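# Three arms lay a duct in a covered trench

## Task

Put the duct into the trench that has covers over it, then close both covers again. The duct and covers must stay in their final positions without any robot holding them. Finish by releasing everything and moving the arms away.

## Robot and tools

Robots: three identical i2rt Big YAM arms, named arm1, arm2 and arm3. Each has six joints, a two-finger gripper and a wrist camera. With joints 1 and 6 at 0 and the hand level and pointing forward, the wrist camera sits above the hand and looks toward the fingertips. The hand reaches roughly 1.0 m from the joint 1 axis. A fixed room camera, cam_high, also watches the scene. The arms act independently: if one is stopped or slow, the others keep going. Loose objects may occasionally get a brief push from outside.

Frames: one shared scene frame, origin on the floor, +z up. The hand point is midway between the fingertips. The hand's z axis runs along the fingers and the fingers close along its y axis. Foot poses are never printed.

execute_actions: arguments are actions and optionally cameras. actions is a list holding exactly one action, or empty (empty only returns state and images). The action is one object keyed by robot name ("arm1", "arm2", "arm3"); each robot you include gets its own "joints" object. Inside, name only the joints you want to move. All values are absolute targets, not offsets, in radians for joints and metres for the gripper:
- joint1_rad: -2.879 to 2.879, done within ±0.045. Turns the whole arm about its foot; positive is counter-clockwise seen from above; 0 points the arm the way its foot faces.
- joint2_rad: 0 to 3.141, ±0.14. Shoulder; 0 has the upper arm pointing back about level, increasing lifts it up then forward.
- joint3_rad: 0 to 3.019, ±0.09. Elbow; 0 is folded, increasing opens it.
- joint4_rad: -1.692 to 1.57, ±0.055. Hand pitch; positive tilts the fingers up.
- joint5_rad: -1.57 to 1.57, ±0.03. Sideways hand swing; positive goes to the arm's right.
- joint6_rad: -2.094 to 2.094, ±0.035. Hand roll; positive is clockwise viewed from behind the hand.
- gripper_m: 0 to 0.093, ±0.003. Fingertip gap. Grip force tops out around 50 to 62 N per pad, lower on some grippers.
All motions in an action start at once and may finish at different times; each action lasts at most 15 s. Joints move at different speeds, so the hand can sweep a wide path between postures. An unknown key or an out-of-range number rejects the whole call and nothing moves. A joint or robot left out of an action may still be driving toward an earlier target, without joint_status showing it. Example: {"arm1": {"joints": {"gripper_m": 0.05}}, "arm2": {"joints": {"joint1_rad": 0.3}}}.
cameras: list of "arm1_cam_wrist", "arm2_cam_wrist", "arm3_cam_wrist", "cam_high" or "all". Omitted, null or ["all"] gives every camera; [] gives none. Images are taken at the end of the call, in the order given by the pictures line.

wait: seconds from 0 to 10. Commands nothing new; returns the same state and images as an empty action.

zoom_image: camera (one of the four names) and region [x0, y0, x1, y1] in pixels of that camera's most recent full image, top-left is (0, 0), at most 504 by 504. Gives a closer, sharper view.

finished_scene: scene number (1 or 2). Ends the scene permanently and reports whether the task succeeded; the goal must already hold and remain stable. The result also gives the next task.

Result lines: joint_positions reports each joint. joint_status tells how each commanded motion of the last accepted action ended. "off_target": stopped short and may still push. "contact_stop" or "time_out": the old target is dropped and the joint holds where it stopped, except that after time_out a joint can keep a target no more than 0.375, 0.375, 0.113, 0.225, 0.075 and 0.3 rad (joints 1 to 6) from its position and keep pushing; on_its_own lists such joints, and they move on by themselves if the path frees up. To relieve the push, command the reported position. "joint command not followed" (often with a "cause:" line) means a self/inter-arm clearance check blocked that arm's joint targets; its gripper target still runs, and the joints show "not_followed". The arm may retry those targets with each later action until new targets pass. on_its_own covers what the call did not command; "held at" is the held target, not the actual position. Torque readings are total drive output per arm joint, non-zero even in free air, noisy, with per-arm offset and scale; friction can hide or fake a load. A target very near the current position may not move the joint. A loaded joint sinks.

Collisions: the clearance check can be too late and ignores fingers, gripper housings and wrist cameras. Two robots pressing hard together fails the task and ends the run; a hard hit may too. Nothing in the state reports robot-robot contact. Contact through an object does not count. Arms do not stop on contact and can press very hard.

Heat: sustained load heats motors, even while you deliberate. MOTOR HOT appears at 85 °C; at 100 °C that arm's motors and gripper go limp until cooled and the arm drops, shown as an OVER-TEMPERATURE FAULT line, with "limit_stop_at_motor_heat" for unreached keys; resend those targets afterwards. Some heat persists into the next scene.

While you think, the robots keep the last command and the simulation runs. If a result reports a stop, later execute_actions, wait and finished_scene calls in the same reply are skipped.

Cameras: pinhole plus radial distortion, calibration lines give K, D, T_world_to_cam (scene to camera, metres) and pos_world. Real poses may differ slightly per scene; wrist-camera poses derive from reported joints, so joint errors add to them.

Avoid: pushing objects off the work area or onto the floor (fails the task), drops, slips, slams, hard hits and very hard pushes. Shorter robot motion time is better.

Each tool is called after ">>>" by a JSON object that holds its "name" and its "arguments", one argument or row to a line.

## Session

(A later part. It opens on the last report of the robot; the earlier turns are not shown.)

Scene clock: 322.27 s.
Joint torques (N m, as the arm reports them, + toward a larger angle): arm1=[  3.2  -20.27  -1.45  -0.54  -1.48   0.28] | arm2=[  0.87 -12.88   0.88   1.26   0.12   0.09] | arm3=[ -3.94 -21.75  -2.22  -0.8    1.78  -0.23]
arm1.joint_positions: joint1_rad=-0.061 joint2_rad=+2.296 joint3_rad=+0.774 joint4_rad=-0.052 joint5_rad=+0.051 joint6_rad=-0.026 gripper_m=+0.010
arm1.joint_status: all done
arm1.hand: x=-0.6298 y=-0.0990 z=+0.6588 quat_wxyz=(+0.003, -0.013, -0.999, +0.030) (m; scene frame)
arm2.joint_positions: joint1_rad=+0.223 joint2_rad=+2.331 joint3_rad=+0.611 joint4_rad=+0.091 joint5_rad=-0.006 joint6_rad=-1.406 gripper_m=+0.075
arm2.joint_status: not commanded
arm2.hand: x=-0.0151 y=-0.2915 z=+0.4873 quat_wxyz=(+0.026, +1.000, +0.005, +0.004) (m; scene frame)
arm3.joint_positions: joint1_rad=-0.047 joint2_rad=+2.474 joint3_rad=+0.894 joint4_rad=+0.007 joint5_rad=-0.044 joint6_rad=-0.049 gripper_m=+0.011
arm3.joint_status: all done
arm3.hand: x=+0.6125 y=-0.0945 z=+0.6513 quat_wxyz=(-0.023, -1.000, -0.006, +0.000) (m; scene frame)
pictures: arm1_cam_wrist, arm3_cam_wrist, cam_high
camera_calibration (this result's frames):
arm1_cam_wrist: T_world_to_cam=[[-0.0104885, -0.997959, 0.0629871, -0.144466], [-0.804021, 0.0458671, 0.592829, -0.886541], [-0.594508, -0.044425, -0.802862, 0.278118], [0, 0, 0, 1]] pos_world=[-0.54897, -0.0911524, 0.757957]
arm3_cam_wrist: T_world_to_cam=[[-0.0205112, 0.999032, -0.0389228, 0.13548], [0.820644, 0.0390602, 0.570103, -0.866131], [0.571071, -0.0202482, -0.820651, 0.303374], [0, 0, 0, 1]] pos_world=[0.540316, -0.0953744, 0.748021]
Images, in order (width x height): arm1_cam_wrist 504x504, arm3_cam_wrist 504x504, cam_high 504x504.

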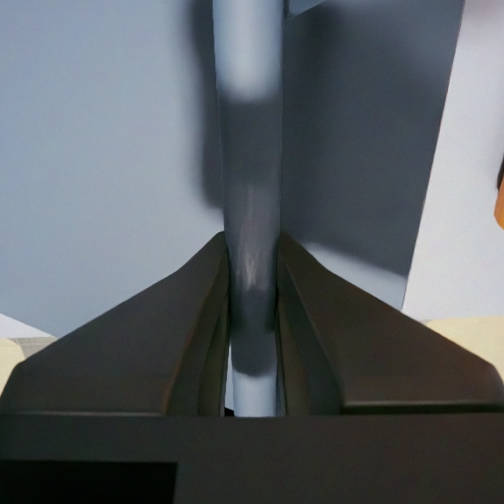

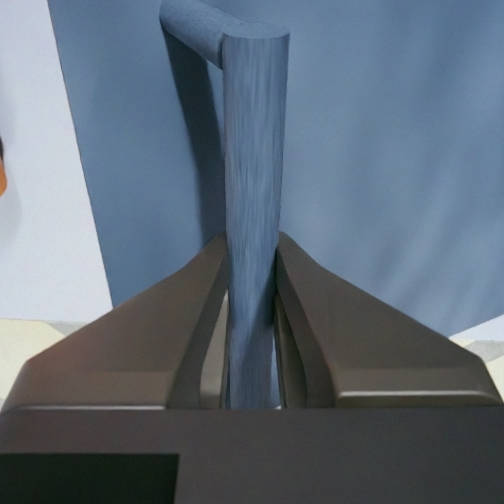

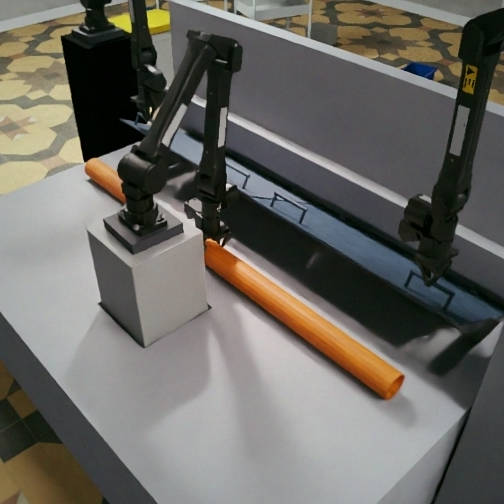

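>>> {"name": "execute_actions", "arguments": {
  "actions": [
    {"arm1": {"joints": {"joint1_rad": 0.101, "joint2_rad": 2.126, "joint3_rad": 0.724, "joint4_rad": -0.169, "joint6_rad": 0.126}}, "arm3": {"joints": {"joint1_rad": -0.204, "joint2_rad": 2.31, "joint3_rad": 0.836, "joint4_rad": -0.096, "joint6_rad": -0.192}}}
  ],
  "cameras": []
}}

>>> {"name": "execute_actions", "arguments": {
  "actions": [
    {"arm1": {"joints": {"joint1_rad": 0.237, "joint2_rad": 2.035, "joint3_rad": 0.728, "joint4_rad": -0.263, "joint6_rad": 0.262}}, "arm3": {"joints": {"joint1_rad": -0.33, "joint2_rad": 2.225, "joint3_rad": 0.838, "joint4_rad": -0.185, "joint6_rad": -0.318}}}
  ],
  "cameras": []
}}

>>> {"name": "execute_actions", "arguments": {
  "actions": [
    {"arm1": {"joints": {"joint1_rad": 0.348, "joint2_rad": 1.992, "joint3_rad": 0.755, "joint4_rad": -0.334, "joint6_rad": 0.373}}, "arm3": {"joints": {"joint1_rad": -0.431, "joint2_rad": 2.183, "joint3_rad": 0.867, "joint4_rad": -0.255, "joint6_rad": -0.419}}}
  ]
}}

Scene clock: 328.37 s.
Joint torques (N m, as the arm reports them, + toward a larger angle): arm1=[  4.33 -18.38   0.18  -0.23  -1.86   0.31] | arm2=[  0.6  -12.64   0.74   1.28   0.13   0.09] | arm3=[ -4.89 -20.7   -0.73  -0.55   2.33  -0.3 ]
arm1.joint_positions: joint1_rad=+0.046 joint2_rad=+2.164 joint3_rad=+0.734 joint4_rad=-0.153 joint5_rad=+0.063 joint6_rad=+0.089 gripper_m=+0.010
arm1.joint_status: joint1_rad time_out (moved +0.107 of +0.162); joint6_rad time_out (moved +0.115 of +0.152); the others done
arm1.on_its_own: joint1_rad reads +0.046 and still pushes toward +0.101 since a time_out; joint6_rad reads +0.089 and still pushes toward +0.126 since a time_out
arm1.hand: x=-0.6297 y=-0.0643 z=+0.6998 quat_wxyz=(+0.004, -0.017, -0.999, +0.036) (m; scene frame)
arm2.joint_positions: joint1_rad=+0.223 joint2_rad=+2.331 joint3_rad=+0.611 joint4_rad=+0.091 joint5_rad=-0.006 joint6_rad=-1.406 gripper_m=+0.075
arm2.joint_status: not commanded
arm2.hand: x=-0.0151 y=-0.2915 z=+0.4873 quat_wxyz=(+0.026, +1.000, +0.005, +0.004) (m; scene frame)
arm3.joint_positions: joint1_rad=-0.149 joint2_rad=+2.352 joint3_rad=+0.847 joint4_rad=-0.078 joint5_rad=-0.057 joint6_rad=-0.158 gripper_m=+0.011
arm3.joint_status: joint1_rad time_out (moved -0.102 of -0.157); the others done
arm3.on_its_own: joint1_rad reads -0.149 and still pushes toward -0.204 since a time_out
arm3.hand: x=+0.6126 y=-0.0600 z=+0.6922 quat_wxyz=(-0.030, -0.999, -0.009, -0.001) (m; scene frame)
pictures: none
No camera images: the call's "cameras" was empty. Leave "cameras" out to get every camera's image.

not run: a stop came earlier in this reply.

not run: a stop came earlier in this reply.

>>> {"name": "execute_actions", "arguments": {
  "actions": []
}}

Scene clock: 341.00 s.
Joint torques (N m, as the arm reports them, + toward a larger angle): arm1=[  4.23 -18.44   0.15  -0.22  -1.85   0.31] | arm2=[  0.65 -13.06   0.76   1.35   0.1    0.09] | arm3=[ -4.97 -20.86  -0.74  -0.53   2.32  -0.3 ]
arm1.joint_positions: joint1_rad=+0.046 joint2_rad=+2.164 joint3_rad=+0.734 joint4_rad=-0.153 joint5_rad=+0.063 joint6_rad=+0.089 gripper_m=+0.010
arm1.joint_status: joint1_rad time_out (moved +0.107 of +0.162); joint6_rad time_out (moved +0.115 of +0.152); the others done
arm1.on_its_own: joint1_rad reads +0.046 and still pushes toward +0.101 since a time_out; joint6_rad reads +0.089 and still pushes toward +0.126 since a time_out
arm1.hand: x=-0.6297 y=-0.0643 z=+0.6998 quat_wxyz=(+0.004, -0.017, -0.999, +0.036) (m; scene frame)
arm2.joint_positions: joint1_rad=+0.223 joint2_rad=+2.331 joint3_rad=+0.611 joint4_rad=+0.091 joint5_rad=-0.006 joint6_rad=-1.406 gripper_m=+0.075
arm2.joint_status: not commanded
arm2.hand: x=-0.0151 y=-0.2915 z=+0.4873 quat_wxyz=(+0.026, +1.000, +0.005, +0.004) (m; scene frame)
arm3.joint_positions: joint1_rad=-0.149 joint2_rad=+2.352 joint3_rad=+0.847 joint4_rad=-0.078 joint5_rad=-0.057 joint6_rad=-0.158 gripper_m=+0.011
arm3.joint_status: joint1_rad time_out (moved -0.102 of -0.157); the others done
arm3.on_its_own: joint1_rad reads -0.149 and still pushes toward -0.204 since a time_out
arm3.hand: x=+0.6126 y=-0.0600 z=+0.6922 quat_wxyz=(-0.030, -0.999, -0.009, -0.001) (m; scene frame)
pictures: arm1_cam_wrist, arm2_cam_wrist, arm3_cam_wrist, cam_high
camera_calibration (this result's frames):
arm1_cam_wrist: T_world_to_cam=[[-0.018052, -0.996966, 0.0757102, -0.126035], [-0.802368, 0.0596252, 0.593843, -0.911141], [-0.596556, -0.0500274, -0.801011, 0.3097], [0, 0, 0, 1]] pos_world=[-0.548593, -0.0558322, 0.79869]
arm2_cam_wrist: T_world_to_cam=[[-0.00951507, 0.997092, -0.0756089, 0.324794], [0.811478, 0.0518821, 0.582075, -0.247978], [0.584305, -0.0558165, -0.809613, 0.510762], [0, 0, 0, 1]] pos_world=[-0.0941216, -0.282475, 0.582418]
arm3_cam_wrist: T_world_to_cam=[[-0.0270728, 0.99821, -0.0533203, 0.116538], [0.819223, 0.0527214, 0.571047, -0.889901], [0.572836, -0.0282213, -0.819184, 0.335076], [0, 0, 0, 1]] pos_world=[0.540239, -0.0599566, 0.788878]
Images, in order (width x height): arm1_cam_wrist 504x504, arm2_cam_wrist 504x504, arm3_cam_wrist 504x504, cam_high 504x504.

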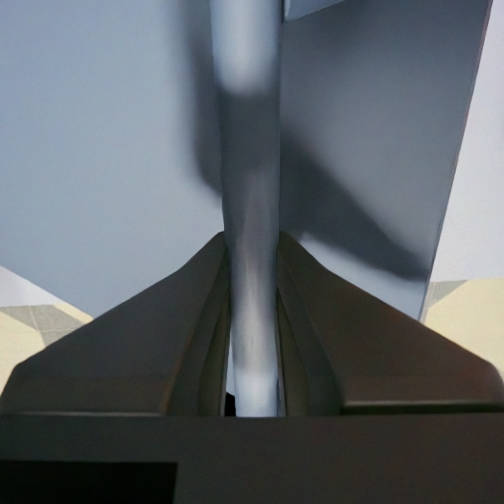

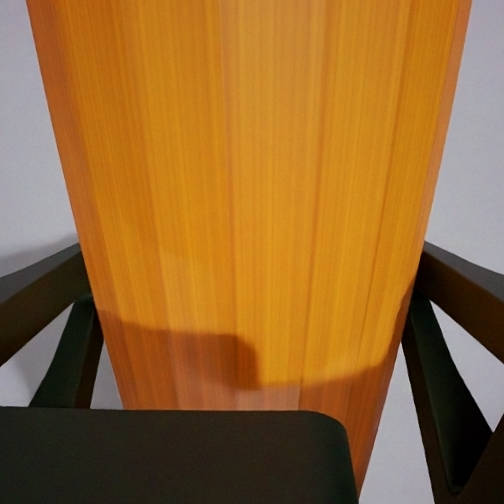

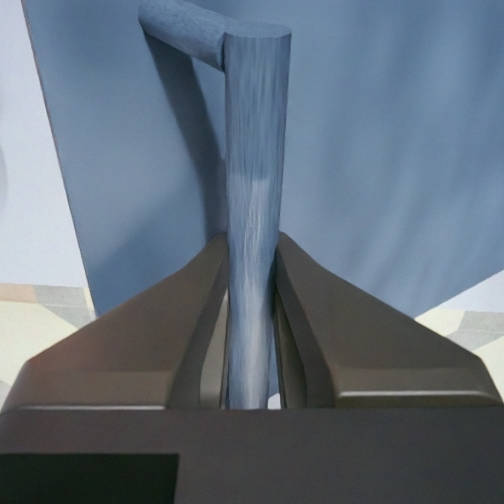

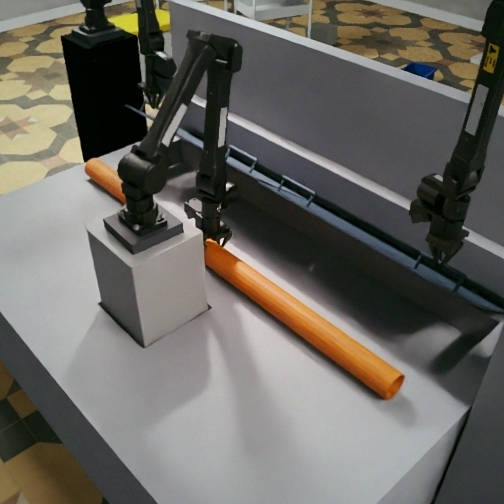

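>>> {"name": "execute_actions", "arguments": {
  "actions": [
    {"arm1": {"joints": {"joint1_rad": 0.233, "joint2_rad": 1.986, "joint3_rad": 0.712, "joint4_rad": -0.296, "joint6_rad": 0.25}}, "arm3": {"joints": {"joint1_rad": -0.328, "joint2_rad": 2.179, "joint3_rad": 0.814, "joint4_rad": -0.206, "joint6_rad": -0.322}}}
  ],
  "cameras": ["cam_high"]
}}

Scene clock: 354.47 s.
Joint torques (N m, as the arm reports them, + toward a larger angle): arm1=[  3.21 -17.79   1.52  -0.17  -1.55   0.18] | arm2=[  1.06 -12.88   0.85   1.37   0.13   0.09] | arm3=[ -3.69 -19.91   0.34  -0.51   1.93  -0.25]
arm1.joint_positions: joint1_rad=+0.194 joint2_rad=+2.022 joint3_rad=+0.719 joint4_rad=-0.281 joint5_rad=+0.055 joint6_rad=+0.226 gripper_m=+0.010
arm1.joint_status: all done
arm1.hand: x=-0.6293 y=-0.0112 z=+0.7444 quat_wxyz=(+0.001, -0.011, -0.999, +0.032) (m; scene frame)
arm2.joint_positions: joint1_rad=+0.223 joint2_rad=+2.331 joint3_rad=+0.611 joint4_rad=+0.091 joint5_rad=-0.006 joint6_rad=-1.406 gripper_m=+0.075
arm2.joint_status: not commanded
arm2.hand: x=-0.0151 y=-0.2915 z=+0.4873 quat_wxyz=(+0.026, +1.000, +0.005, +0.004) (m; scene frame)
arm3.joint_positions: joint1_rad=-0.287 joint2_rad=+2.215 joint3_rad=+0.822 joint4_rad=-0.189 joint5_rad=-0.049 joint6_rad=-0.292 gripper_m=+0.011
arm3.joint_status: all done
arm3.hand: x=+0.6129 y=-0.0072 z=+0.7381 quat_wxyz=(-0.026, -1.000, -0.007, +0.003) (m; scene frame)
pictures: cam_high
Images, in order (width x height): cam_high 504x504.

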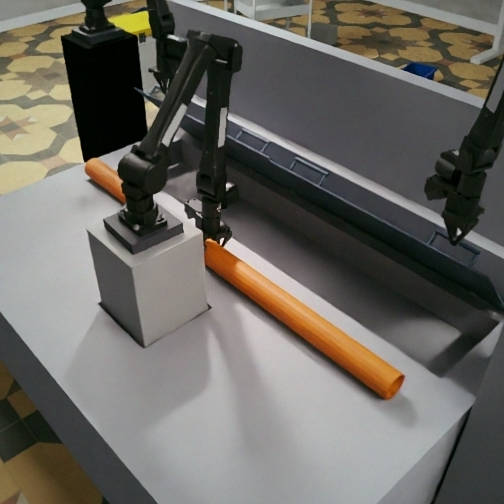

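>>> {"name": "execute_actions", "arguments": {
  "actions": [
    {"arm1": {"joints": {"joint1_rad": 0.362, "joint2_rad": 1.927, "joint3_rad": 0.741, "joint4_rad": -0.385, "joint6_rad": 0.382}}, "arm3": {"joints": {"joint1_rad": -0.446, "joint2_rad": 2.12, "joint3_rad": 0.842, "joint4_rad": -0.293, "joint6_rad": -0.442}}}
  ],
  "cameras": ["cam_high", "arm2_cam_wrist"]
}}

Scene clock: 360.57 s.
Joint torques (N m, as the arm reports them, + toward a larger angle): arm1=[  4.   -16.82   3.51  -0.7   -1.78   0.28] | arm2=[  0.78 -12.88   0.72   1.33   0.11   0.11] | arm3=[ -4.88 -19.59   1.72  -0.47   2.23  -0.33]
arm1.joint_positions: joint1_rad=+0.311 joint2_rad=+1.954 joint3_rad=+0.733 joint4_rad=-0.358 joint5_rad=+0.062 joint6_rad=+0.349 gripper_m=+0.010
arm1.joint_status: joint1_rad time_out (moved +0.117 of +0.168); the others done
arm1.on_its_own: joint1_rad reads +0.311 and still pushes toward +0.362 since a time_out
arm1.hand: x=-0.6295 y=+0.0301 z=+0.7682 quat_wxyz=(-0.006, -0.015, -0.999, +0.034) (m; scene frame)
arm2.joint_positions: joint1_rad=+0.223 joint2_rad=+2.331 joint3_rad=+0.611 joint4_rad=+0.091 joint5_rad=-0.006 joint6_rad=-1.406 gripper_m=+0.075
arm2.joint_status: not commanded
arm2.hand: x=-0.0151 y=-0.2915 z=+0.4873 quat_wxyz=(+0.026, +1.000, +0.005, +0.004) (m; scene frame)
arm3.joint_positions: joint1_rad=-0.391 joint2_rad=+2.152 joint3_rad=+0.840 joint4_rad=-0.277 joint5_rad=-0.056 joint6_rad=-0.405 gripper_m=+0.011
arm3.joint_status: joint1_rad time_out (moved -0.104 of -0.159); joint6_rad time_out (moved -0.113 of -0.150); the others done
arm3.on_its_own: joint1_rad reads -0.391 and still pushes toward -0.446 since a time_out; joint6_rad reads -0.405 and still pushes toward -0.442 since a time_out
arm3.hand: x=+0.6136 y=+0.0326 z=+0.7622 quat_wxyz=(-0.030, -0.999, -0.011, +0.004) (m; scene frame)
pictures: arm2_cam_wrist, cam_high
camera_calibration (this result's frames):
arm2_cam_wrist: T_world_to_cam=[[-0.00951507, 0.997092, -0.0756089, 0.324794], [0.811478, 0.0518821, 0.582075, -0.247978], [0.584305, -0.0558165, -0.809613, 0.510762], [0, 0, 0, 1]] pos_world=[-0.0941216, -0.282475, 0.582418]
Images, in order (width x height): arm2_cam_wrist 504x504, cam_high 504x504.

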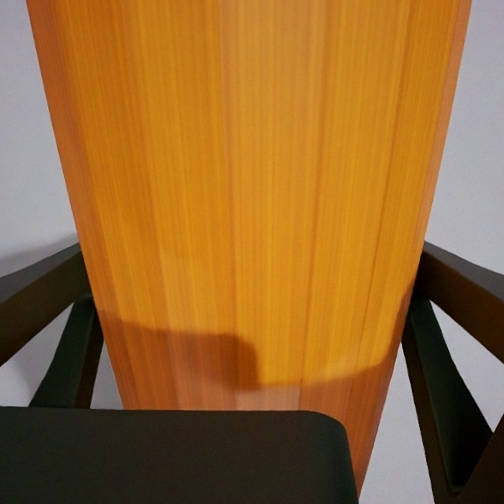

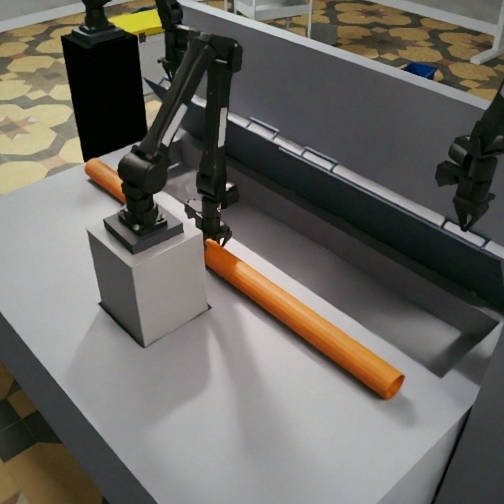

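>>> {"name": "zoom_image", "arguments": {
  "camera": "cam_high",
  "region": [300, 200, 504, 404]
}}

>>> {"name": "zoom_image", "arguments": {
  "camera": "cam_high",
  "region": [130, 90, 334, 294]
}}

Region (300, 200, 504, 404) of cam_high's 504x504 image, scaled by 2.471, with more detail than that image has.

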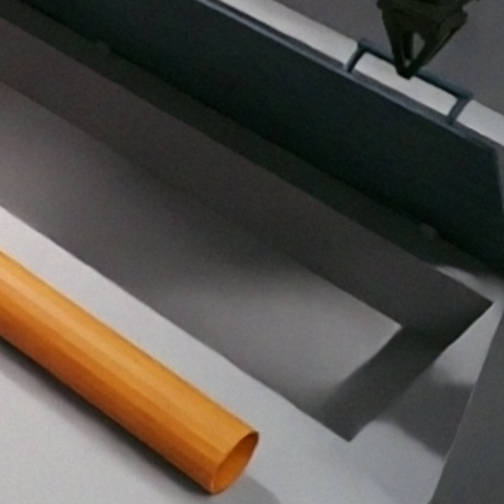

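Region (130, 90, 334, 294) of cam_high's 504x504 image, scaled by 2.471, with more detail than that image has.

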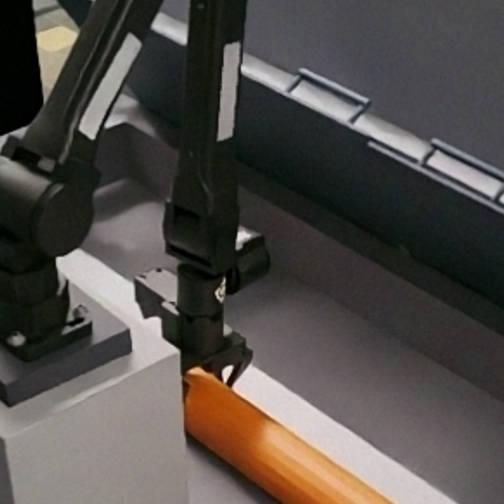

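>>> {"name": "execute_actions", "arguments": {
  "actions": [
    {"arm2": {"joints": {"joint1_rad": 0.16, "joint2_rad": 2.067, "joint3_rad": 0.706, "joint4_rad": -0.195, "joint6_rad": -1.47}}}
  ],
  "cameras": ["cam_high", "arm2_cam_wrist"]
}}

Scene clock: 390.33 s.
Joint torques (N m, as the arm reports them, + toward a larger angle): arm1=[  3.91 -16.71   3.49  -0.7   -1.78   0.28] | arm2=[  0.5  -15.93   1.98  -0.5   -0.17   0.01] | arm3=[ -4.83 -19.58   1.7   -0.45   2.24  -0.34]
arm1.joint_positions: joint1_rad=+0.311 joint2_rad=+1.954 joint3_rad=+0.733 joint4_rad=-0.358 joint5_rad=+0.062 joint6_rad=+0.349 gripper_m=+0.010
arm1.joint_status: not commanded
arm1.on_its_own: joint1_rad reads +0.311 and still pushes toward +0.362 since a time_out
arm1.hand: x=-0.6295 y=+0.0301 z=+0.7682 quat_wxyz=(-0.006, -0.015, -0.999, +0.034) (m; scene frame)
arm2.joint_positions: joint1_rad=+0.160 joint2_rad=+2.103 joint3_rad=+0.692 joint4_rad=-0.183 joint5_rad=+0.001 joint6_rad=-1.463 gripper_m=+0.075
arm2.joint_status: all done
arm2.hand: x=-0.0054 y=-0.2227 z=+0.5523 quat_wxyz=(+0.008, +1.000, +0.002, +0.003) (m; scene frame)
arm3.joint_positions: joint1_rad=-0.391 joint2_rad=+2.152 joint3_rad=+0.840 joint4_rad=-0.277 joint5_rad=-0.056 joint6_rad=-0.405 gripper_m=+0.011
arm3.joint_status: not commanded
arm3.on_its_own: joint1_rad reads -0.391 and still pushes toward -0.446 since a time_out; joint6_rad reads -0.405 and still pushes toward -0.442 since a time_out
arm3.hand: x=+0.6136 y=+0.0326 z=+0.7622 quat_wxyz=(-0.030, -0.999, -0.011, +0.004) (m; scene frame)
pictures: arm2_cam_wrist, cam_high
camera_calibration (this result's frames):
arm2_cam_wrist: T_world_to_cam=[[-0.00383849, 0.999214, -0.0394454, 0.241743], [0.812329, 0.0261201, 0.582614, -0.303339], [0.583187, -0.0298062, -0.811791, 0.56859], [0, 0, 0, 1]] pos_world=[-0.0842546, -0.216683, 0.647841]
Images, in order (width x height): arm2_cam_wrist 504x504, cam_high 504x504.

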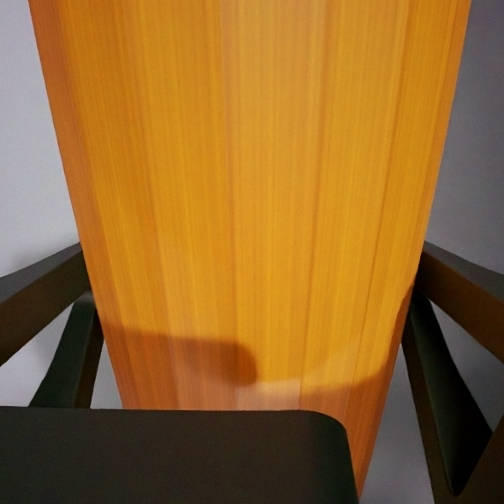

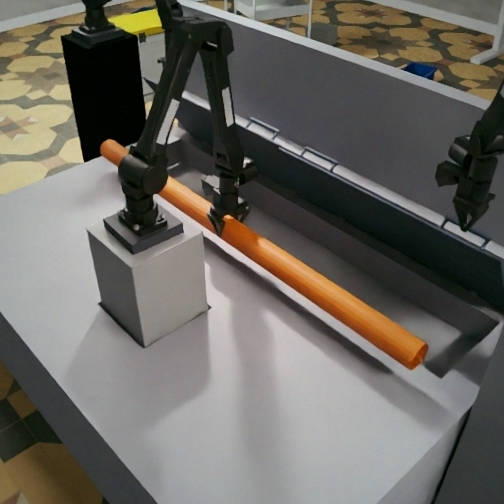

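>>> {"name": "execute_actions", "arguments": {
  "actions": []
}}

Scene clock: 397.60 s.
Joint torques (N m, as the arm reports them, + toward a larger angle): arm1=[  3.93 -16.71   3.49  -0.71  -1.78   0.28] | arm2=[  0.99 -15.81   1.95  -0.44  -0.18  -0.03] | arm3=[ -4.86 -19.62   1.72  -0.46   2.24  -0.33]
arm1.joint_positions: joint1_rad=+0.311 joint2_rad=+1.954 joint3_rad=+0.733 joint4_rad=-0.358 joint5_rad=+0.062 joint6_rad=+0.349 gripper_m=+0.010
arm1.joint_status: not commanded
arm1.on_its_own: joint1_rad reads +0.311 and still pushes toward +0.362 since a time_out
arm1.hand: x=-0.6295 y=+0.0301 z=+0.7682 quat_wxyz=(-0.006, -0.015, -0.999, +0.034) (m; scene frame)
arm2.joint_positions: joint1_rad=+0.160 joint2_rad=+2.103 joint3_rad=+0.692 joint4_rad=-0.183 joint5_rad=+0.001 joint6_rad=-1.463 gripper_m=+0.075
arm2.joint_status: all done
arm2.hand: x=-0.0054 y=-0.2227 z=+0.5523 quat_wxyz=(+0.008, +1.000, +0.002, +0.003) (m; scene frame)
arm3.joint_positions: joint1_rad=-0.391 joint2_rad=+2.152 joint3_rad=+0.840 joint4_rad=-0.277 joint5_rad=-0.056 joint6_rad=-0.405 gripper_m=+0.011
arm3.joint_status: not commanded
arm3.on_its_own: joint1_rad reads -0.391 and still pushes toward -0.446 since a time_out; joint6_rad reads -0.405 and still pushes toward -0.442 since a time_out
arm3.hand: x=+0.6136 y=+0.0326 z=+0.7622 quat_wxyz=(-0.030, -0.999, -0.011, +0.004) (m; scene frame)
pictures: arm1_cam_wrist, arm2_cam_wrist, arm3_cam_wrist, cam_high
camera_calibration (this result's frames):
arm1_cam_wrist: T_world_to_cam=[[-0.0139585, -0.997256, 0.0727031, -0.0321776], [-0.814511, 0.0535149, 0.577674, -0.952174], [-0.579979, -0.0511541, -0.813023, 0.389028], [0, 0, 0, 1]] pos_world=[-0.550377, 0.0387665, 0.868674]
arm2_cam_wrist: T_world_to_cam=[[-0.00383849, 0.999214, -0.0394454, 0.241743], [0.812329, 0.0261201, 0.582614, -0.303339], [0.583187, -0.0298062, -0.811791, 0.56859], [0, 0, 0, 1]] pos_world=[-0.0842546, -0.216683, 0.647841]
arm3_cam_wrist: T_world_to_cam=[[-0.0320577, 0.998081, -0.0529838, 0.0306534], [0.82383, 0.0564025, 0.564024, -0.9331], [0.56593, -0.0255684, -0.824057, 0.402304], [0, 0, 0, 1]] pos_world=[0.542022, 0.0323208, 0.859436]
Images, in order (width x height): arm1_cam_wrist 504x504, arm2_cam_wrist 504x504, arm3_cam_wrist 504x504, cam_high 504x504.

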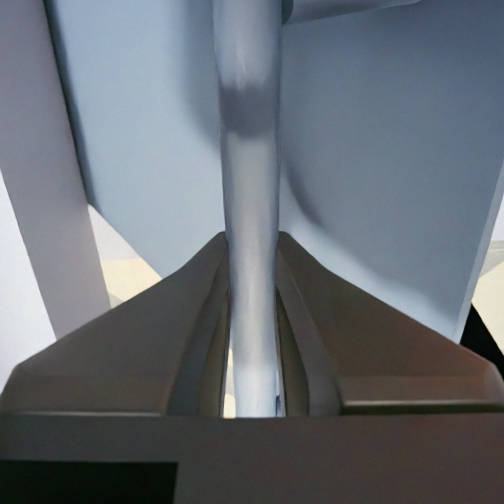

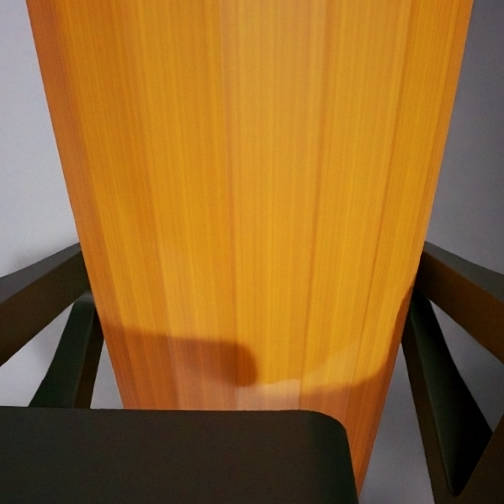

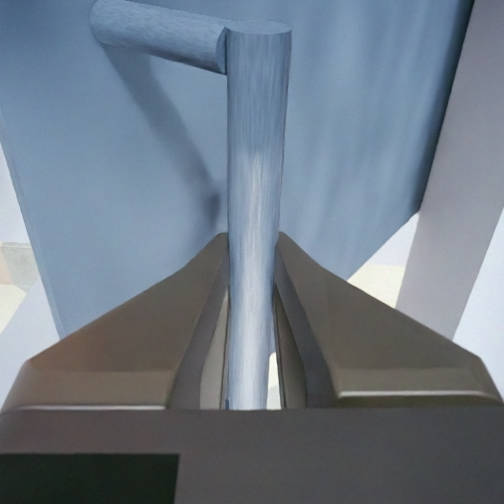

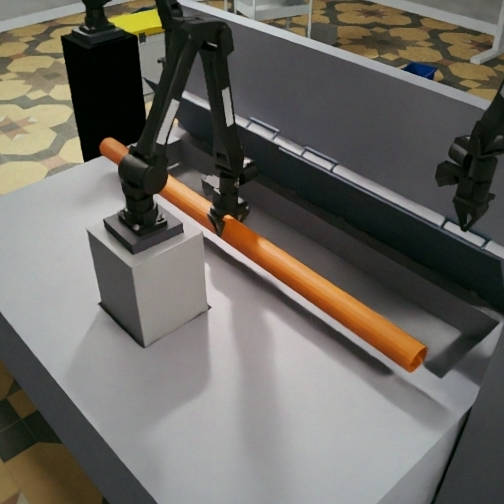

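>>> {"name": "execute_actions", "arguments": {
  "actions": [
    {"arm2":{"joints":{"joint1_rad":0.151,"joint2_rad":2.10,"joint3_rad":0.867,"joint4_rad":-0.305,"joint6_rad":-1.479}}}
  ],
  "cameras": []
}}

>>> {"name": "execute_actions", "arguments": {
  "actions": [
    {"arm2":{"joints":{"joint1_rad":0.136,"joint2_rad":2.162,"joint3_rad":1.063,"joint4_rad":-0.435,"joint6_rad":-1.494}}}
  ],
  "cameras": ["cam_high","arm2_cam_wrist"]
}}

Scene clock: 410.93 s.
Joint torques (N m, as the arm reports them, + toward a larger angle): arm1=[  4.02 -16.75   3.49  -0.71  -1.78   0.27] | arm2=[ -0.48 -18.67   2.91  -0.59  -0.16  -0.01] | arm3=[ -4.89 -19.59   1.71  -0.48   2.24  -0.33]
arm1.joint_positions: joint1_rad=+0.311 joint2_rad=+1.954 joint3_rad=+0.733 joint4_rad=-0.358 joint5_rad=+0.062 joint6_rad=+0.349 gripper_m=+0.010
arm1.joint_status: not commanded
arm1.on_its_own: joint1_rad reads +0.311 and still pushes toward +0.362 since a time_out
arm1.hand: x=-0.6295 y=+0.0301 z=+0.7682 quat_wxyz=(-0.006, -0.015, -0.999, +0.034) (m; scene frame)
arm2.joint_positions: joint1_rad=+0.160 joint2_rad=+2.148 joint3_rad=+0.853 joint4_rad=-0.290 joint5_rad=+0.001 joint6_rad=-1.472 gripper_m=+0.075
arm2.joint_status: all done
arm2.hand: x=-0.0118 y=-0.1652 z=+0.5506 quat_wxyz=(+0.004, +1.000, +0.007, +0.003) (m; scene frame)
arm3.joint_positions: joint1_rad=-0.391 joint2_rad=+2.152 joint3_rad=+0.840 joint4_rad=-0.277 joint5_rad=-0.056 joint6_rad=-0.405 gripper_m=+0.011
arm3.joint_status: not commanded
arm3.on_its_own: joint1_rad reads -0.391 and still pushes toward -0.446 since a time_out; joint6_rad reads -0.405 and still pushes toward -0.442 since a time_out
arm3.hand: x=+0.6136 y=+0.0326 z=+0.7622 quat_wxyz=(-0.030, -0.999, -0.011, +0.004) (m; scene frame)
pictures: none
No camera images: the call's "cameras" was empty. Leave "cameras" out to get every camera's image.

Scene clock: 412.07 s.
Joint torques (N m, as the arm reports them, + toward a larger angle): arm1=[  4.05 -16.75   3.5   -0.69  -1.78   0.28] | arm2=[ -0.04 -22.3    3.92  -0.72  -0.16  -0.03] | arm3=[ -4.82 -19.51   1.72  -0.45   2.23  -0.33]
arm1.joint_positions: joint1_rad=+0.311 joint2_rad=+1.954 joint3_rad=+0.733 joint4_rad=-0.358 joint5_rad=+0.062 joint6_rad=+0.349 gripper_m=+0.010
arm1.joint_status: not commanded
arm1.on_its_own: joint1_rad reads +0.311 and still pushes toward +0.362 since a time_out
arm1.hand: x=-0.6295 y=+0.0301 z=+0.7682 quat_wxyz=(-0.006, -0.015, -0.999, +0.034) (m; scene frame)
arm2.joint_positions: joint1_rad=+0.142 joint2_rad=+2.225 joint3_rad=+1.043 joint4_rad=-0.418 joint5_rad=+0.001 joint6_rad=-1.488 gripper_m=+0.075
arm2.joint_status: all done
arm2.hand: x=-0.0102 y=-0.1068 z=+0.5440 quat_wxyz=(+0.011, +1.000, +0.005, +0.003) (m; scene frame)
arm3.joint_positions: joint1_rad=-0.391 joint2_rad=+2.152 joint3_rad=+0.840 joint4_rad=-0.277 joint5_rad=-0.056 joint6_rad=-0.405 gripper_m=+0.011
arm3.joint_status: not commanded
arm3.on_its_own: joint1_rad reads -0.391 and still pushes toward -0.446 since a time_out; joint6_rad reads -0.405 and still pushes toward -0.442 since a time_out
arm3.hand: x=+0.6136 y=+0.0326 z=+0.7622 quat_wxyz=(-0.030, -0.999, -0.011, +0.004) (m; scene frame)
pictures: arm2_cam_wrist, cam_high
camera_calibration (this result's frames):
arm2_cam_wrist: T_world_to_cam=[[-0.0106618, 0.998867, -0.0463836, 0.129215], [0.812059, 0.0357161, 0.582482, -0.29646], [0.583479, -0.0314559, -0.811519, 0.567728], [0, 0, 0, 1]] pos_world=[-0.0891367, -0.100621, 0.639398]
Images, in order (width x height): arm2_cam_wrist 504x504, cam_high 504x504.

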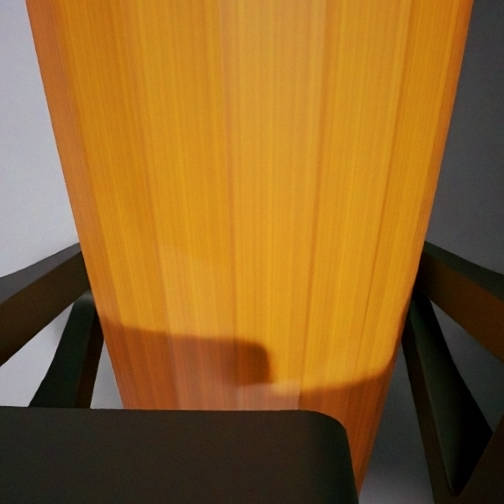

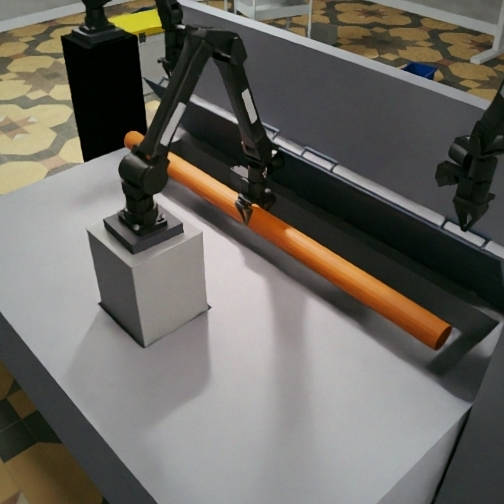

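>>> {"name": "zoom_image", "arguments": {
  "camera": "cam_high",
  "region": [380, 270, 504, 394]
}}

>>> {"name": "zoom_image", "arguments": {
  "camera": "cam_high",
  "region": [90, 70, 230, 210]
}}

Region (380, 270, 504, 394) of cam_high's 504x504 image, scaled by 4.065, with more detail than that image has.

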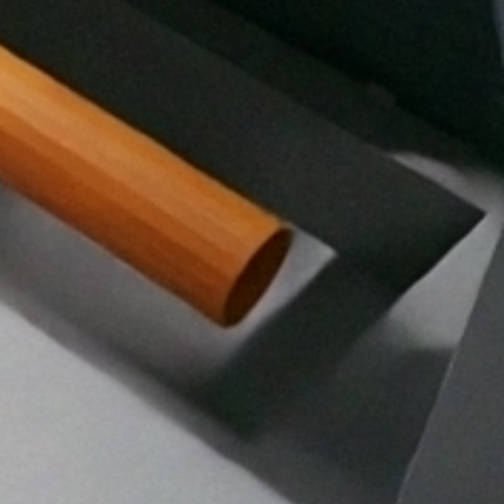

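Region (90, 70, 230, 210) of cam_high's 504x504 image, scaled by 3.600, with more detail than that image has.

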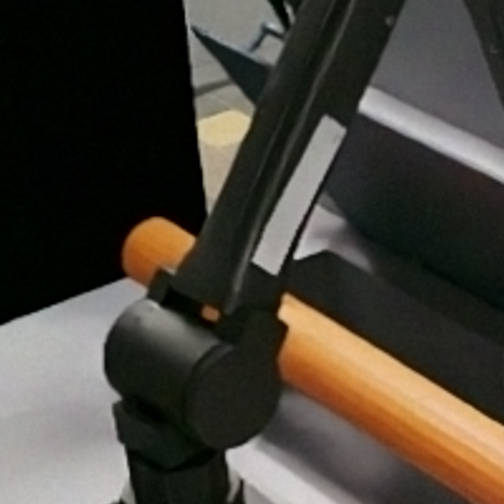

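>>> {"name": "execute_actions", "arguments": {
  "actions": [
    {"arm2":{"joints":{"joint2_rad":2.225,"joint3_rad":1.088,"joint4_rad":-0.385}}}
  ],
  "cameras": []
}}

>>> {"name": "execute_actions", "arguments": {
  "actions": [
    {"arm2":{"joints":{"joint2_rad":2.29,"joint3_rad":1.11,"joint4_rad":-0.343}}}
  ],
  "cameras": ["cam_high"]
}}

Scene clock: 423.00 s.
Joint torques (N m, as the arm reports them, + toward a larger angle): arm1=[  3.91 -16.86   3.49  -0.72  -1.78   0.26] | arm2=[  0.14 -21.03   4.86   0.2   -0.16  -0.01] | arm3=[ -4.79 -19.59   1.7   -0.48   2.24  -0.33]
arm1.joint_positions: joint1_rad=+0.311 joint2_rad=+1.954 joint3_rad=+0.733 joint4_rad=-0.358 joint5_rad=+0.062 joint6_rad=+0.349 gripper_m=+0.010
arm1.joint_status: not commanded
arm1.on_its_own: joint1_rad reads +0.311 and still pushes toward +0.362 since a time_out
arm1.hand: x=-0.6295 y=+0.0301 z=+0.7682 quat_wxyz=(-0.006, -0.015, -0.999, +0.034) (m; scene frame)
arm2.joint_positions: joint1_rad=+0.142 joint2_rad=+2.281 joint3_rad=+1.051 joint4_rad=-0.392 joint5_rad=+0.001 joint6_rad=-1.488 gripper_m=+0.075
arm2.joint_status: all done
arm2.hand: x=-0.0093 y=-0.1152 z=+0.5213 quat_wxyz=(+0.022, +1.000, +0.005, +0.004) (m; scene frame)
arm3.joint_positions: joint1_rad=-0.391 joint2_rad=+2.152 joint3_rad=+0.840 joint4_rad=-0.277 joint5_rad=-0.056 joint6_rad=-0.405 gripper_m=+0.011
arm3.joint_status: not commanded
arm3.on_its_own: joint1_rad reads -0.391 and still pushes toward -0.446 since a time_out; joint6_rad reads -0.405 and still pushes toward -0.442 since a time_out
arm3.hand: x=+0.6136 y=+0.0326 z=+0.7622 quat_wxyz=(-0.030, -0.999, -0.011, +0.004) (m; scene frame)
pictures: none
No camera images: the call's "cameras" was empty. Leave "cameras" out to get every camera's image.

Scene clock: 423.80 s.
Joint torques (N m, as the arm reports them, + toward a larger angle): arm1=[  3.98 -16.88   3.53  -0.69  -1.79   0.26] | arm2=[  0.05 -21.8    3.96   0.1   -0.18  -0.02] | arm3=[ -4.88 -19.46   1.7   -0.47   2.24  -0.33]
arm1.joint_positions: joint1_rad=+0.311 joint2_rad=+1.954 joint3_rad=+0.733 joint4_rad=-0.358 joint5_rad=+0.062 joint6_rad=+0.349 gripper_m=+0.010
arm1.joint_status: not commanded
arm1.on_its_own: joint1_rad reads +0.311 and still pushes toward +0.362 since a time_out
arm1.hand: x=-0.6295 y=+0.0301 z=+0.7682 quat_wxyz=(-0.006, -0.015, -0.999, +0.034) (m; scene frame)
arm2.joint_positions: joint1_rad=+0.142 joint2_rad=+2.344 joint3_rad=+1.082 joint4_rad=-0.348 joint5_rad=+0.001 joint6_rad=-1.488 gripper_m=+0.075
arm2.joint_status: all done
arm2.hand: x=-0.0098 y=-0.1090 z=+0.4979 quat_wxyz=(+0.016, +1.000, +0.005, +0.004) (m; scene frame)
arm3.joint_positions: joint1_rad=-0.391 joint2_rad=+2.152 joint3_rad=+0.840 joint4_rad=-0.277 joint5_rad=-0.056 joint6_rad=-0.405 gripper_m=+0.011
arm3.joint_status: not commanded
arm3.on_its_own: joint1_rad reads -0.391 and still pushes toward -0.446 since a time_out; joint6_rad reads -0.405 and still pushes toward -0.442 since a time_out
arm3.hand: x=+0.6136 y=+0.0326 z=+0.7622 quat_wxyz=(-0.030, -0.999, -0.011, +0.004) (m; scene frame)
pictures: cam_high
Images, in order (width x height): cam_high 504x504.

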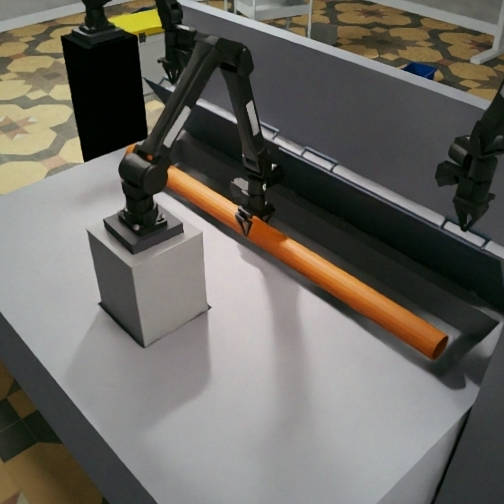

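>>> {"name": "zoom_image", "arguments": {
  "camera": "cam_high",
  "region": [370, 270, 504, 404]
}}

>>> {"name": "zoom_image", "arguments": {
  "camera": "cam_high",
  "region": [100, 90, 220, 210]
}}

Region (370, 270, 504, 404) of cam_high's 504x504 image, scaled by 3.761, with more detail than that image has.

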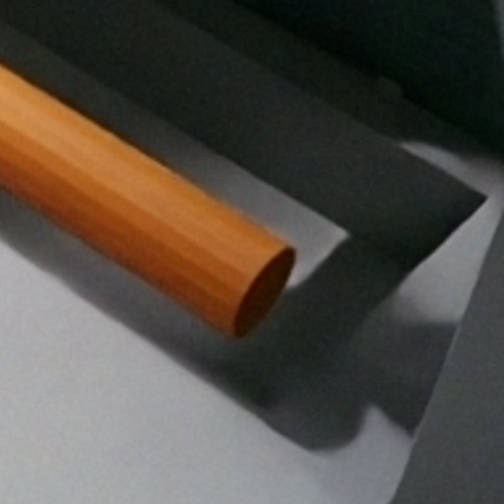

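Region (100, 90, 220, 210) of cam_high's 504x504 image, scaled by 4.200, with more detail than that image has.

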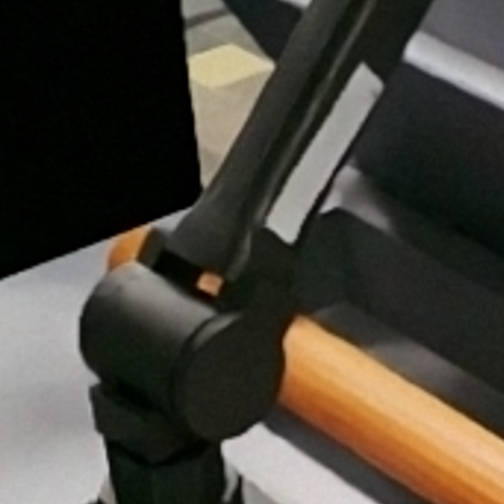

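>>> {"name": "execute_actions", "arguments": {
  "actions": [
    {"arm2":{"joints":{"joint3_rad":1.15,"joint4_rad":-0.345}}}
  ],
  "cameras": []
}}

>>> {"name": "execute_actions", "arguments": {
  "actions": [
    {"arm2":{"joints":{"joint2_rad":2.335,"joint3_rad":1.165,"joint4_rad":-0.315}}}
  ],
  "cameras": []
}}

>>> {"name": "execute_actions", "arguments": {
  "actions": [
    {"arm2":{"joints":{"joint2_rad":2.375,"joint3_rad":1.18,"joint4_rad":-0.29}}}
  ],
  "cameras": ["cam_high"]
}}

Scene clock: 441.93 s.
Joint torques (N m, as the arm reports them, + toward a larger angle): arm1=[  3.99 -16.76   3.49  -0.68  -1.78   0.27] | arm2=[  0.19 -22.07   4.46   0.15  -0.17  -0.01] | arm3=[ -4.86 -19.6    1.71  -0.48   2.24  -0.33]
arm1.joint_positions: joint1_rad=+0.311 joint2_rad=+1.954 joint3_rad=+0.733 joint4_rad=-0.358 joint5_rad=+0.062 joint6_rad=+0.349 gripper_m=+0.010
arm1.joint_status: not commanded
arm1.on_its_own: joint1_rad reads +0.311 and still pushes toward +0.362 since a time_out
arm1.hand: x=-0.6295 y=+0.0301 z=+0.7682 quat_wxyz=(-0.006, -0.015, -0.999, +0.034) (m; scene frame)
arm2.joint_positions: joint1_rad=+0.142 joint2_rad=+2.344 joint3_rad=+1.117 joint4_rad=-0.348 joint5_rad=+0.001 joint6_rad=-1.488 gripper_m=+0.075
arm2.joint_status: all done
arm2.hand: x=-0.0119 y=-0.0874 z=+0.5023 quat_wxyz=(-0.002, +1.000, +0.005, +0.002) (m; scene frame)
arm3.joint_positions: joint1_rad=-0.391 joint2_rad=+2.152 joint3_rad=+0.840 joint4_rad=-0.277 joint5_rad=-0.056 joint6_rad=-0.405 gripper_m=+0.011
arm3.joint_status: not commanded
arm3.on_its_own: joint1_rad reads -0.391 and still pushes toward -0.446 since a time_out; joint6_rad reads -0.405 and still pushes toward -0.442 since a time_out
arm3.hand: x=+0.6136 y=+0.0326 z=+0.7622 quat_wxyz=(-0.030, -0.999, -0.011, +0.004) (m; scene frame)
pictures: none
No camera images: the call's "cameras" was empty. Leave "cameras" out to get every camera's image.

Scene clock: 442.70 s.
Joint torques (N m, as the arm reports them, + toward a larger angle): arm1=[  4.04 -16.79   3.49  -0.72  -1.78   0.27] | arm2=[  0.43 -21.85   4.36   0.38  -0.17  -0.03] | arm3=[ -4.74 -19.74   1.73  -0.45   2.25  -0.33]
arm1.joint_positions: joint1_rad=+0.311 joint2_rad=+1.954 joint3_rad=+0.733 joint4_rad=-0.358 joint5_rad=+0.062 joint6_rad=+0.349 gripper_m=+0.010
arm1.joint_status: not commanded
arm1.on_its_own: joint1_rad reads +0.311 and still pushes toward +0.362 since a time_out
arm1.hand: x=-0.6295 y=+0.0301 z=+0.7682 quat_wxyz=(-0.006, -0.015, -0.999, +0.034) (m; scene frame)
arm2.joint_positions: joint1_rad=+0.142 joint2_rad=+2.391 joint3_rad=+1.130 joint4_rad=-0.325 joint5_rad=+0.001 joint6_rad=-1.488 gripper_m=+0.075
arm2.joint_status: all done
arm2.hand: x=-0.0113 y=-0.0925 z=+0.4831 quat_wxyz=(+0.004, +1.000, +0.005, +0.003) (m; scene frame)
arm3.joint_positions: joint1_rad=-0.391 joint2_rad=+2.152 joint3_rad=+0.840 joint4_rad=-0.277 joint5_rad=-0.056 joint6_rad=-0.405 gripper_m=+0.011
arm3.joint_status: not commanded
arm3.on_its_own: joint1_rad reads -0.391 and still pushes toward -0.446 since a time_out; joint6_rad reads -0.405 and still pushes toward -0.442 since a time_out
arm3.hand: x=+0.6136 y=+0.0326 z=+0.7622 quat_wxyz=(-0.030, -0.999, -0.011, +0.004) (m; scene frame)
pictures: none
No camera images: the call's "cameras" was empty. Leave "cameras" out to get every camera's image.

Scene clock: 443.47 s.
Joint torques (N m, as the arm reports them, + toward a larger angle): arm1=[  3.97 -16.7    3.52  -0.72  -1.79   0.28] | arm2=[  0.01 -22.19   4.16   0.27  -0.16  -0.01] | arm3=[ -4.92 -19.62   1.69  -0.48   2.24  -0.34]
arm1.joint_positions: joint1_rad=+0.311 joint2_rad=+1.954 joint3_rad=+0.733 joint4_rad=-0.358 joint5_rad=+0.062 joint6_rad=+0.349 gripper_m=+0.010
arm1.joint_status: not commanded
arm1.on_its_own: joint1_rad reads +0.311 and still pushes toward +0.362 since a time_out
arm1.hand: x=-0.6295 y=+0.0301 z=+0.7682 quat_wxyz=(-0.006, -0.015, -0.999, +0.034) (m; scene frame)
arm2.joint_positions: joint1_rad=+0.142 joint2_rad=+2.428 joint3_rad=+1.148 joint4_rad=-0.299 joint5_rad=+0.001 joint6_rad=-1.488 gripper_m=+0.075
arm2.joint_status: all done
arm2.hand: x=-0.0115 y=-0.0899 z=+0.4690 quat_wxyz=(+0.001, +1.000, +0.005, +0.003) (m; scene frame)
arm3.joint_positions: joint1_rad=-0.391 joint2_rad=+2.152 joint3_rad=+0.840 joint4_rad=-0.277 joint5_rad=-0.056 joint6_rad=-0.405 gripper_m=+0.011
arm3.joint_status: not commanded
arm3.on_its_own: joint1_rad reads -0.391 and still pushes toward -0.446 since a time_out; joint6_rad reads -0.405 and still pushes toward -0.442 since a time_out
arm3.hand: x=+0.6136 y=+0.0326 z=+0.7622 quat_wxyz=(-0.030, -0.999, -0.011, +0.004) (m; scene frame)
pictures: cam_high
Images, in order (width x height): cam_high 504x504.

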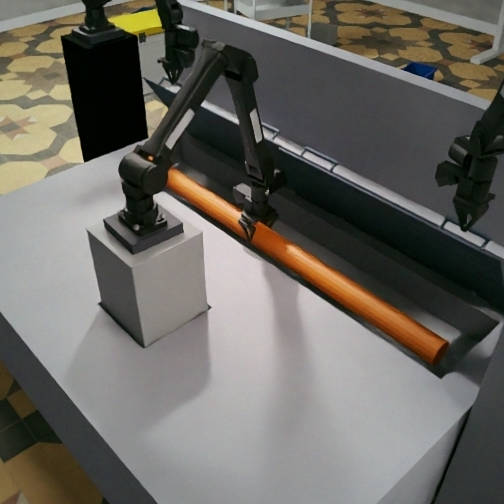

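>>> {"name": "zoom_image", "arguments": {
  "camera": "cam_high",
  "region": [370, 280, 504, 414]
}}

>>> {"name": "zoom_image", "arguments": {
  "camera": "cam_high",
  "region": [110, 100, 230, 220]
}}

Region (370, 280, 504, 414) of cam_high's 504x504 image, scaled by 3.761, with more detail than that image has.

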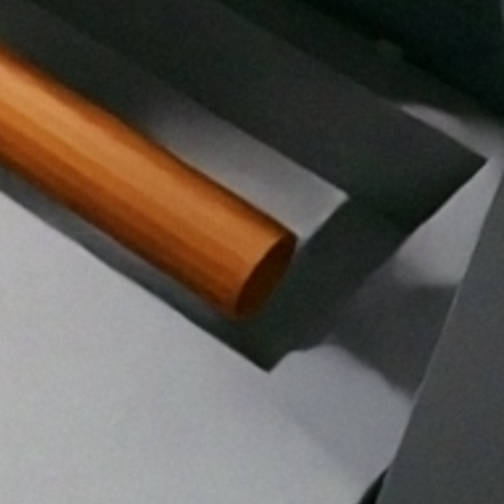

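Region (110, 100, 230, 220) of cam_high's 504x504 image, scaled by 4.200, with more detail than that image has.

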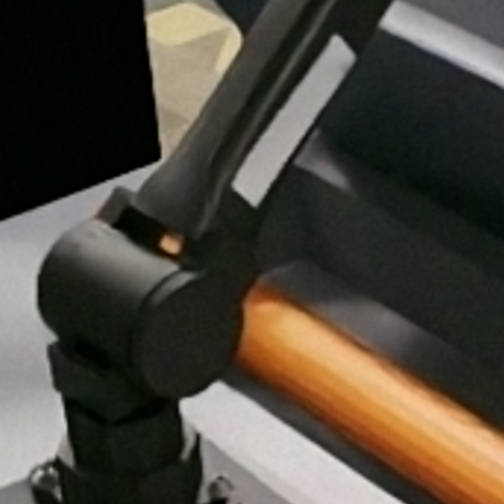

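>>> {"name": "execute_actions", "arguments": {
  "actions": [
    {"arm2":{"joints":{"joint2_rad":2.415,"joint3_rad":1.20,"joint4_rad":-0.27}}}
  ],
  "cameras": []
}}

>>> {"name": "execute_actions", "arguments": {
  "actions": [
    {"arm2":{"joints":{"joint2_rad":2.455,"joint3_rad":1.22,"joint4_rad":-0.252}}}
  ],
  "cameras": []
}}

>>> {"name": "execute_actions", "arguments": {
  "actions": [
    {"arm2":{"joints":{"joint2_rad":2.495,"joint3_rad":1.243,"joint4_rad":-0.234}}}
  ],
  "cameras": ["cam_high"]
}}

Scene clock: 448.90 s.
Joint torques (N m, as the arm reports them, + toward a larger angle): arm1=[  3.94 -16.81   3.49  -0.73  -1.78   0.26] | arm2=[  0.31 -21.66   3.72   0.5   -0.18   0.01] | arm3=[ -4.94 -19.49   1.72  -0.5    2.24  -0.33]
arm1.joint_positions: joint1_rad=+0.311 joint2_rad=+1.954 joint3_rad=+0.733 joint4_rad=-0.358 joint5_rad=+0.062 joint6_rad=+0.349 gripper_m=+0.010
arm1.joint_status: not commanded
arm1.on_its_own: joint1_rad reads +0.311 and still pushes toward +0.362 since a time_out
arm1.hand: x=-0.6295 y=+0.0301 z=+0.7682 quat_wxyz=(-0.006, -0.015, -0.999, +0.034) (m; scene frame)
arm2.joint_positions: joint1_rad=+0.142 joint2_rad=+2.468 joint3_rad=+1.170 joint4_rad=-0.279 joint5_rad=+0.001 joint6_rad=-1.488 gripper_m=+0.075
arm2.joint_status: all done
arm2.hand: x=-0.0115 y=-0.0887 z=+0.4535 quat_wxyz=(+0.000, +1.000, +0.005, +0.002) (m; scene frame)
arm3.joint_positions: joint1_rad=-0.391 joint2_rad=+2.152 joint3_rad=+0.840 joint4_rad=-0.277 joint5_rad=-0.056 joint6_rad=-0.405 gripper_m=+0.011
arm3.joint_status: not commanded
arm3.on_its_own: joint1_rad reads -0.391 and still pushes toward -0.446 since a time_out; joint6_rad reads -0.405 and still pushes toward -0.442 since a time_out
arm3.hand: x=+0.6136 y=+0.0326 z=+0.7622 quat_wxyz=(-0.030, -0.999, -0.011, +0.004) (m; scene frame)
pictures: none
No camera images: the call's "cameras" was empty. Leave "cameras" out to get every camera's image.

Scene clock: 449.67 s.
Joint torques (N m, as the arm reports them, + toward a larger angle): arm1=[  3.91 -16.81   3.53  -0.75  -1.79   0.28] | arm2=[  0.54 -21.57   3.52   0.52  -0.16   0.  ] | arm3=[ -4.87 -19.5    1.71  -0.48   2.24  -0.33]
arm1.joint_positions: joint1_rad=+0.311 joint2_rad=+1.954 joint3_rad=+0.733 joint4_rad=-0.358 joint5_rad=+0.062 joint6_rad=+0.349 gripper_m=+0.010
arm1.joint_status: not commanded
arm1.on_its_own: joint1_rad reads +0.311 and still pushes toward +0.362 since a time_out
arm1.hand: x=-0.6295 y=+0.0301 z=+0.7682 quat_wxyz=(-0.006, -0.015, -0.999, +0.034) (m; scene frame)
arm2.joint_positions: joint1_rad=+0.142 joint2_rad=+2.508 joint3_rad=+1.192 joint4_rad=-0.262 joint5_rad=+0.001 joint6_rad=-1.488 gripper_m=+0.075
arm2.joint_status: all done
arm2.hand: x=-0.0115 y=-0.0880 z=+0.4381 quat_wxyz=(+0.000, +1.000, +0.005, +0.002) (m; scene frame)
arm3.joint_positions: joint1_rad=-0.391 joint2_rad=+2.152 joint3_rad=+0.840 joint4_rad=-0.277 joint5_rad=-0.056 joint6_rad=-0.405 gripper_m=+0.011
arm3.joint_status: not commanded
arm3.on_its_own: joint1_rad reads -0.391 and still pushes toward -0.446 since a time_out; joint6_rad reads -0.405 and still pushes toward -0.442 since a time_out
arm3.hand: x=+0.6136 y=+0.0326 z=+0.7622 quat_wxyz=(-0.030, -0.999, -0.011, +0.004) (m; scene frame)
pictures: none
No camera images: the call's "cameras" was empty. Leave "cameras" out to get every camera's image.

Scene clock: 450.43 s.
Joint torques (N m, as the arm reports them, + toward a larger angle): arm1=[  3.84 -16.83   3.51  -0.68  -1.79   0.26] | arm2=[ -0.08 -23.     3.17   0.47  -0.19  -0.01] | arm3=[ -4.99 -19.52   1.72  -0.48   2.23  -0.33]
arm1.joint_positions: joint1_rad=+0.311 joint2_rad=+1.954 joint3_rad=+0.733 joint4_rad=-0.358 joint5_rad=+0.062 joint6_rad=+0.349 gripper_m=+0.010
arm1.joint_status: not commanded
arm1.on_its_own: joint1_rad reads +0.311 and still pushes toward +0.362 since a time_out
arm1.hand: x=-0.6295 y=+0.0301 z=+0.7682 quat_wxyz=(-0.006, -0.015, -0.999, +0.034) (m; scene frame)
arm2.joint_positions: joint1_rad=+0.142 joint2_rad=+2.548 joint3_rad=+1.217 joint4_rad=-0.244 joint5_rad=+0.001 joint6_rad=-1.488 gripper_m=+0.075
arm2.joint_status: all done
arm2.hand: x=-0.0117 y=-0.0861 z=+0.4227 quat_wxyz=(-0.002, +1.000, +0.005, +0.002) (m; scene frame)
arm3.joint_positions: joint1_rad=-0.391 joint2_rad=+2.152 joint3_rad=+0.840 joint4_rad=-0.277 joint5_rad=-0.056 joint6_rad=-0.405 gripper_m=+0.011
arm3.joint_status: not commanded
arm3.on_its_own: joint1_rad reads -0.391 and still pushes toward -0.446 since a time_out; joint6_rad reads -0.405 and still pushes toward -0.442 since a time_out
arm3.hand: x=+0.6136 y=+0.0326 z=+0.7622 quat_wxyz=(-0.030, -0.999, -0.011, +0.004) (m; scene frame)
pictures: cam_high
Images, in order (width x height): cam_high 504x504.

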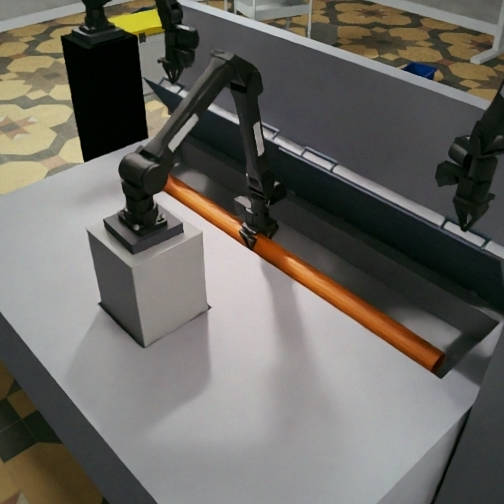

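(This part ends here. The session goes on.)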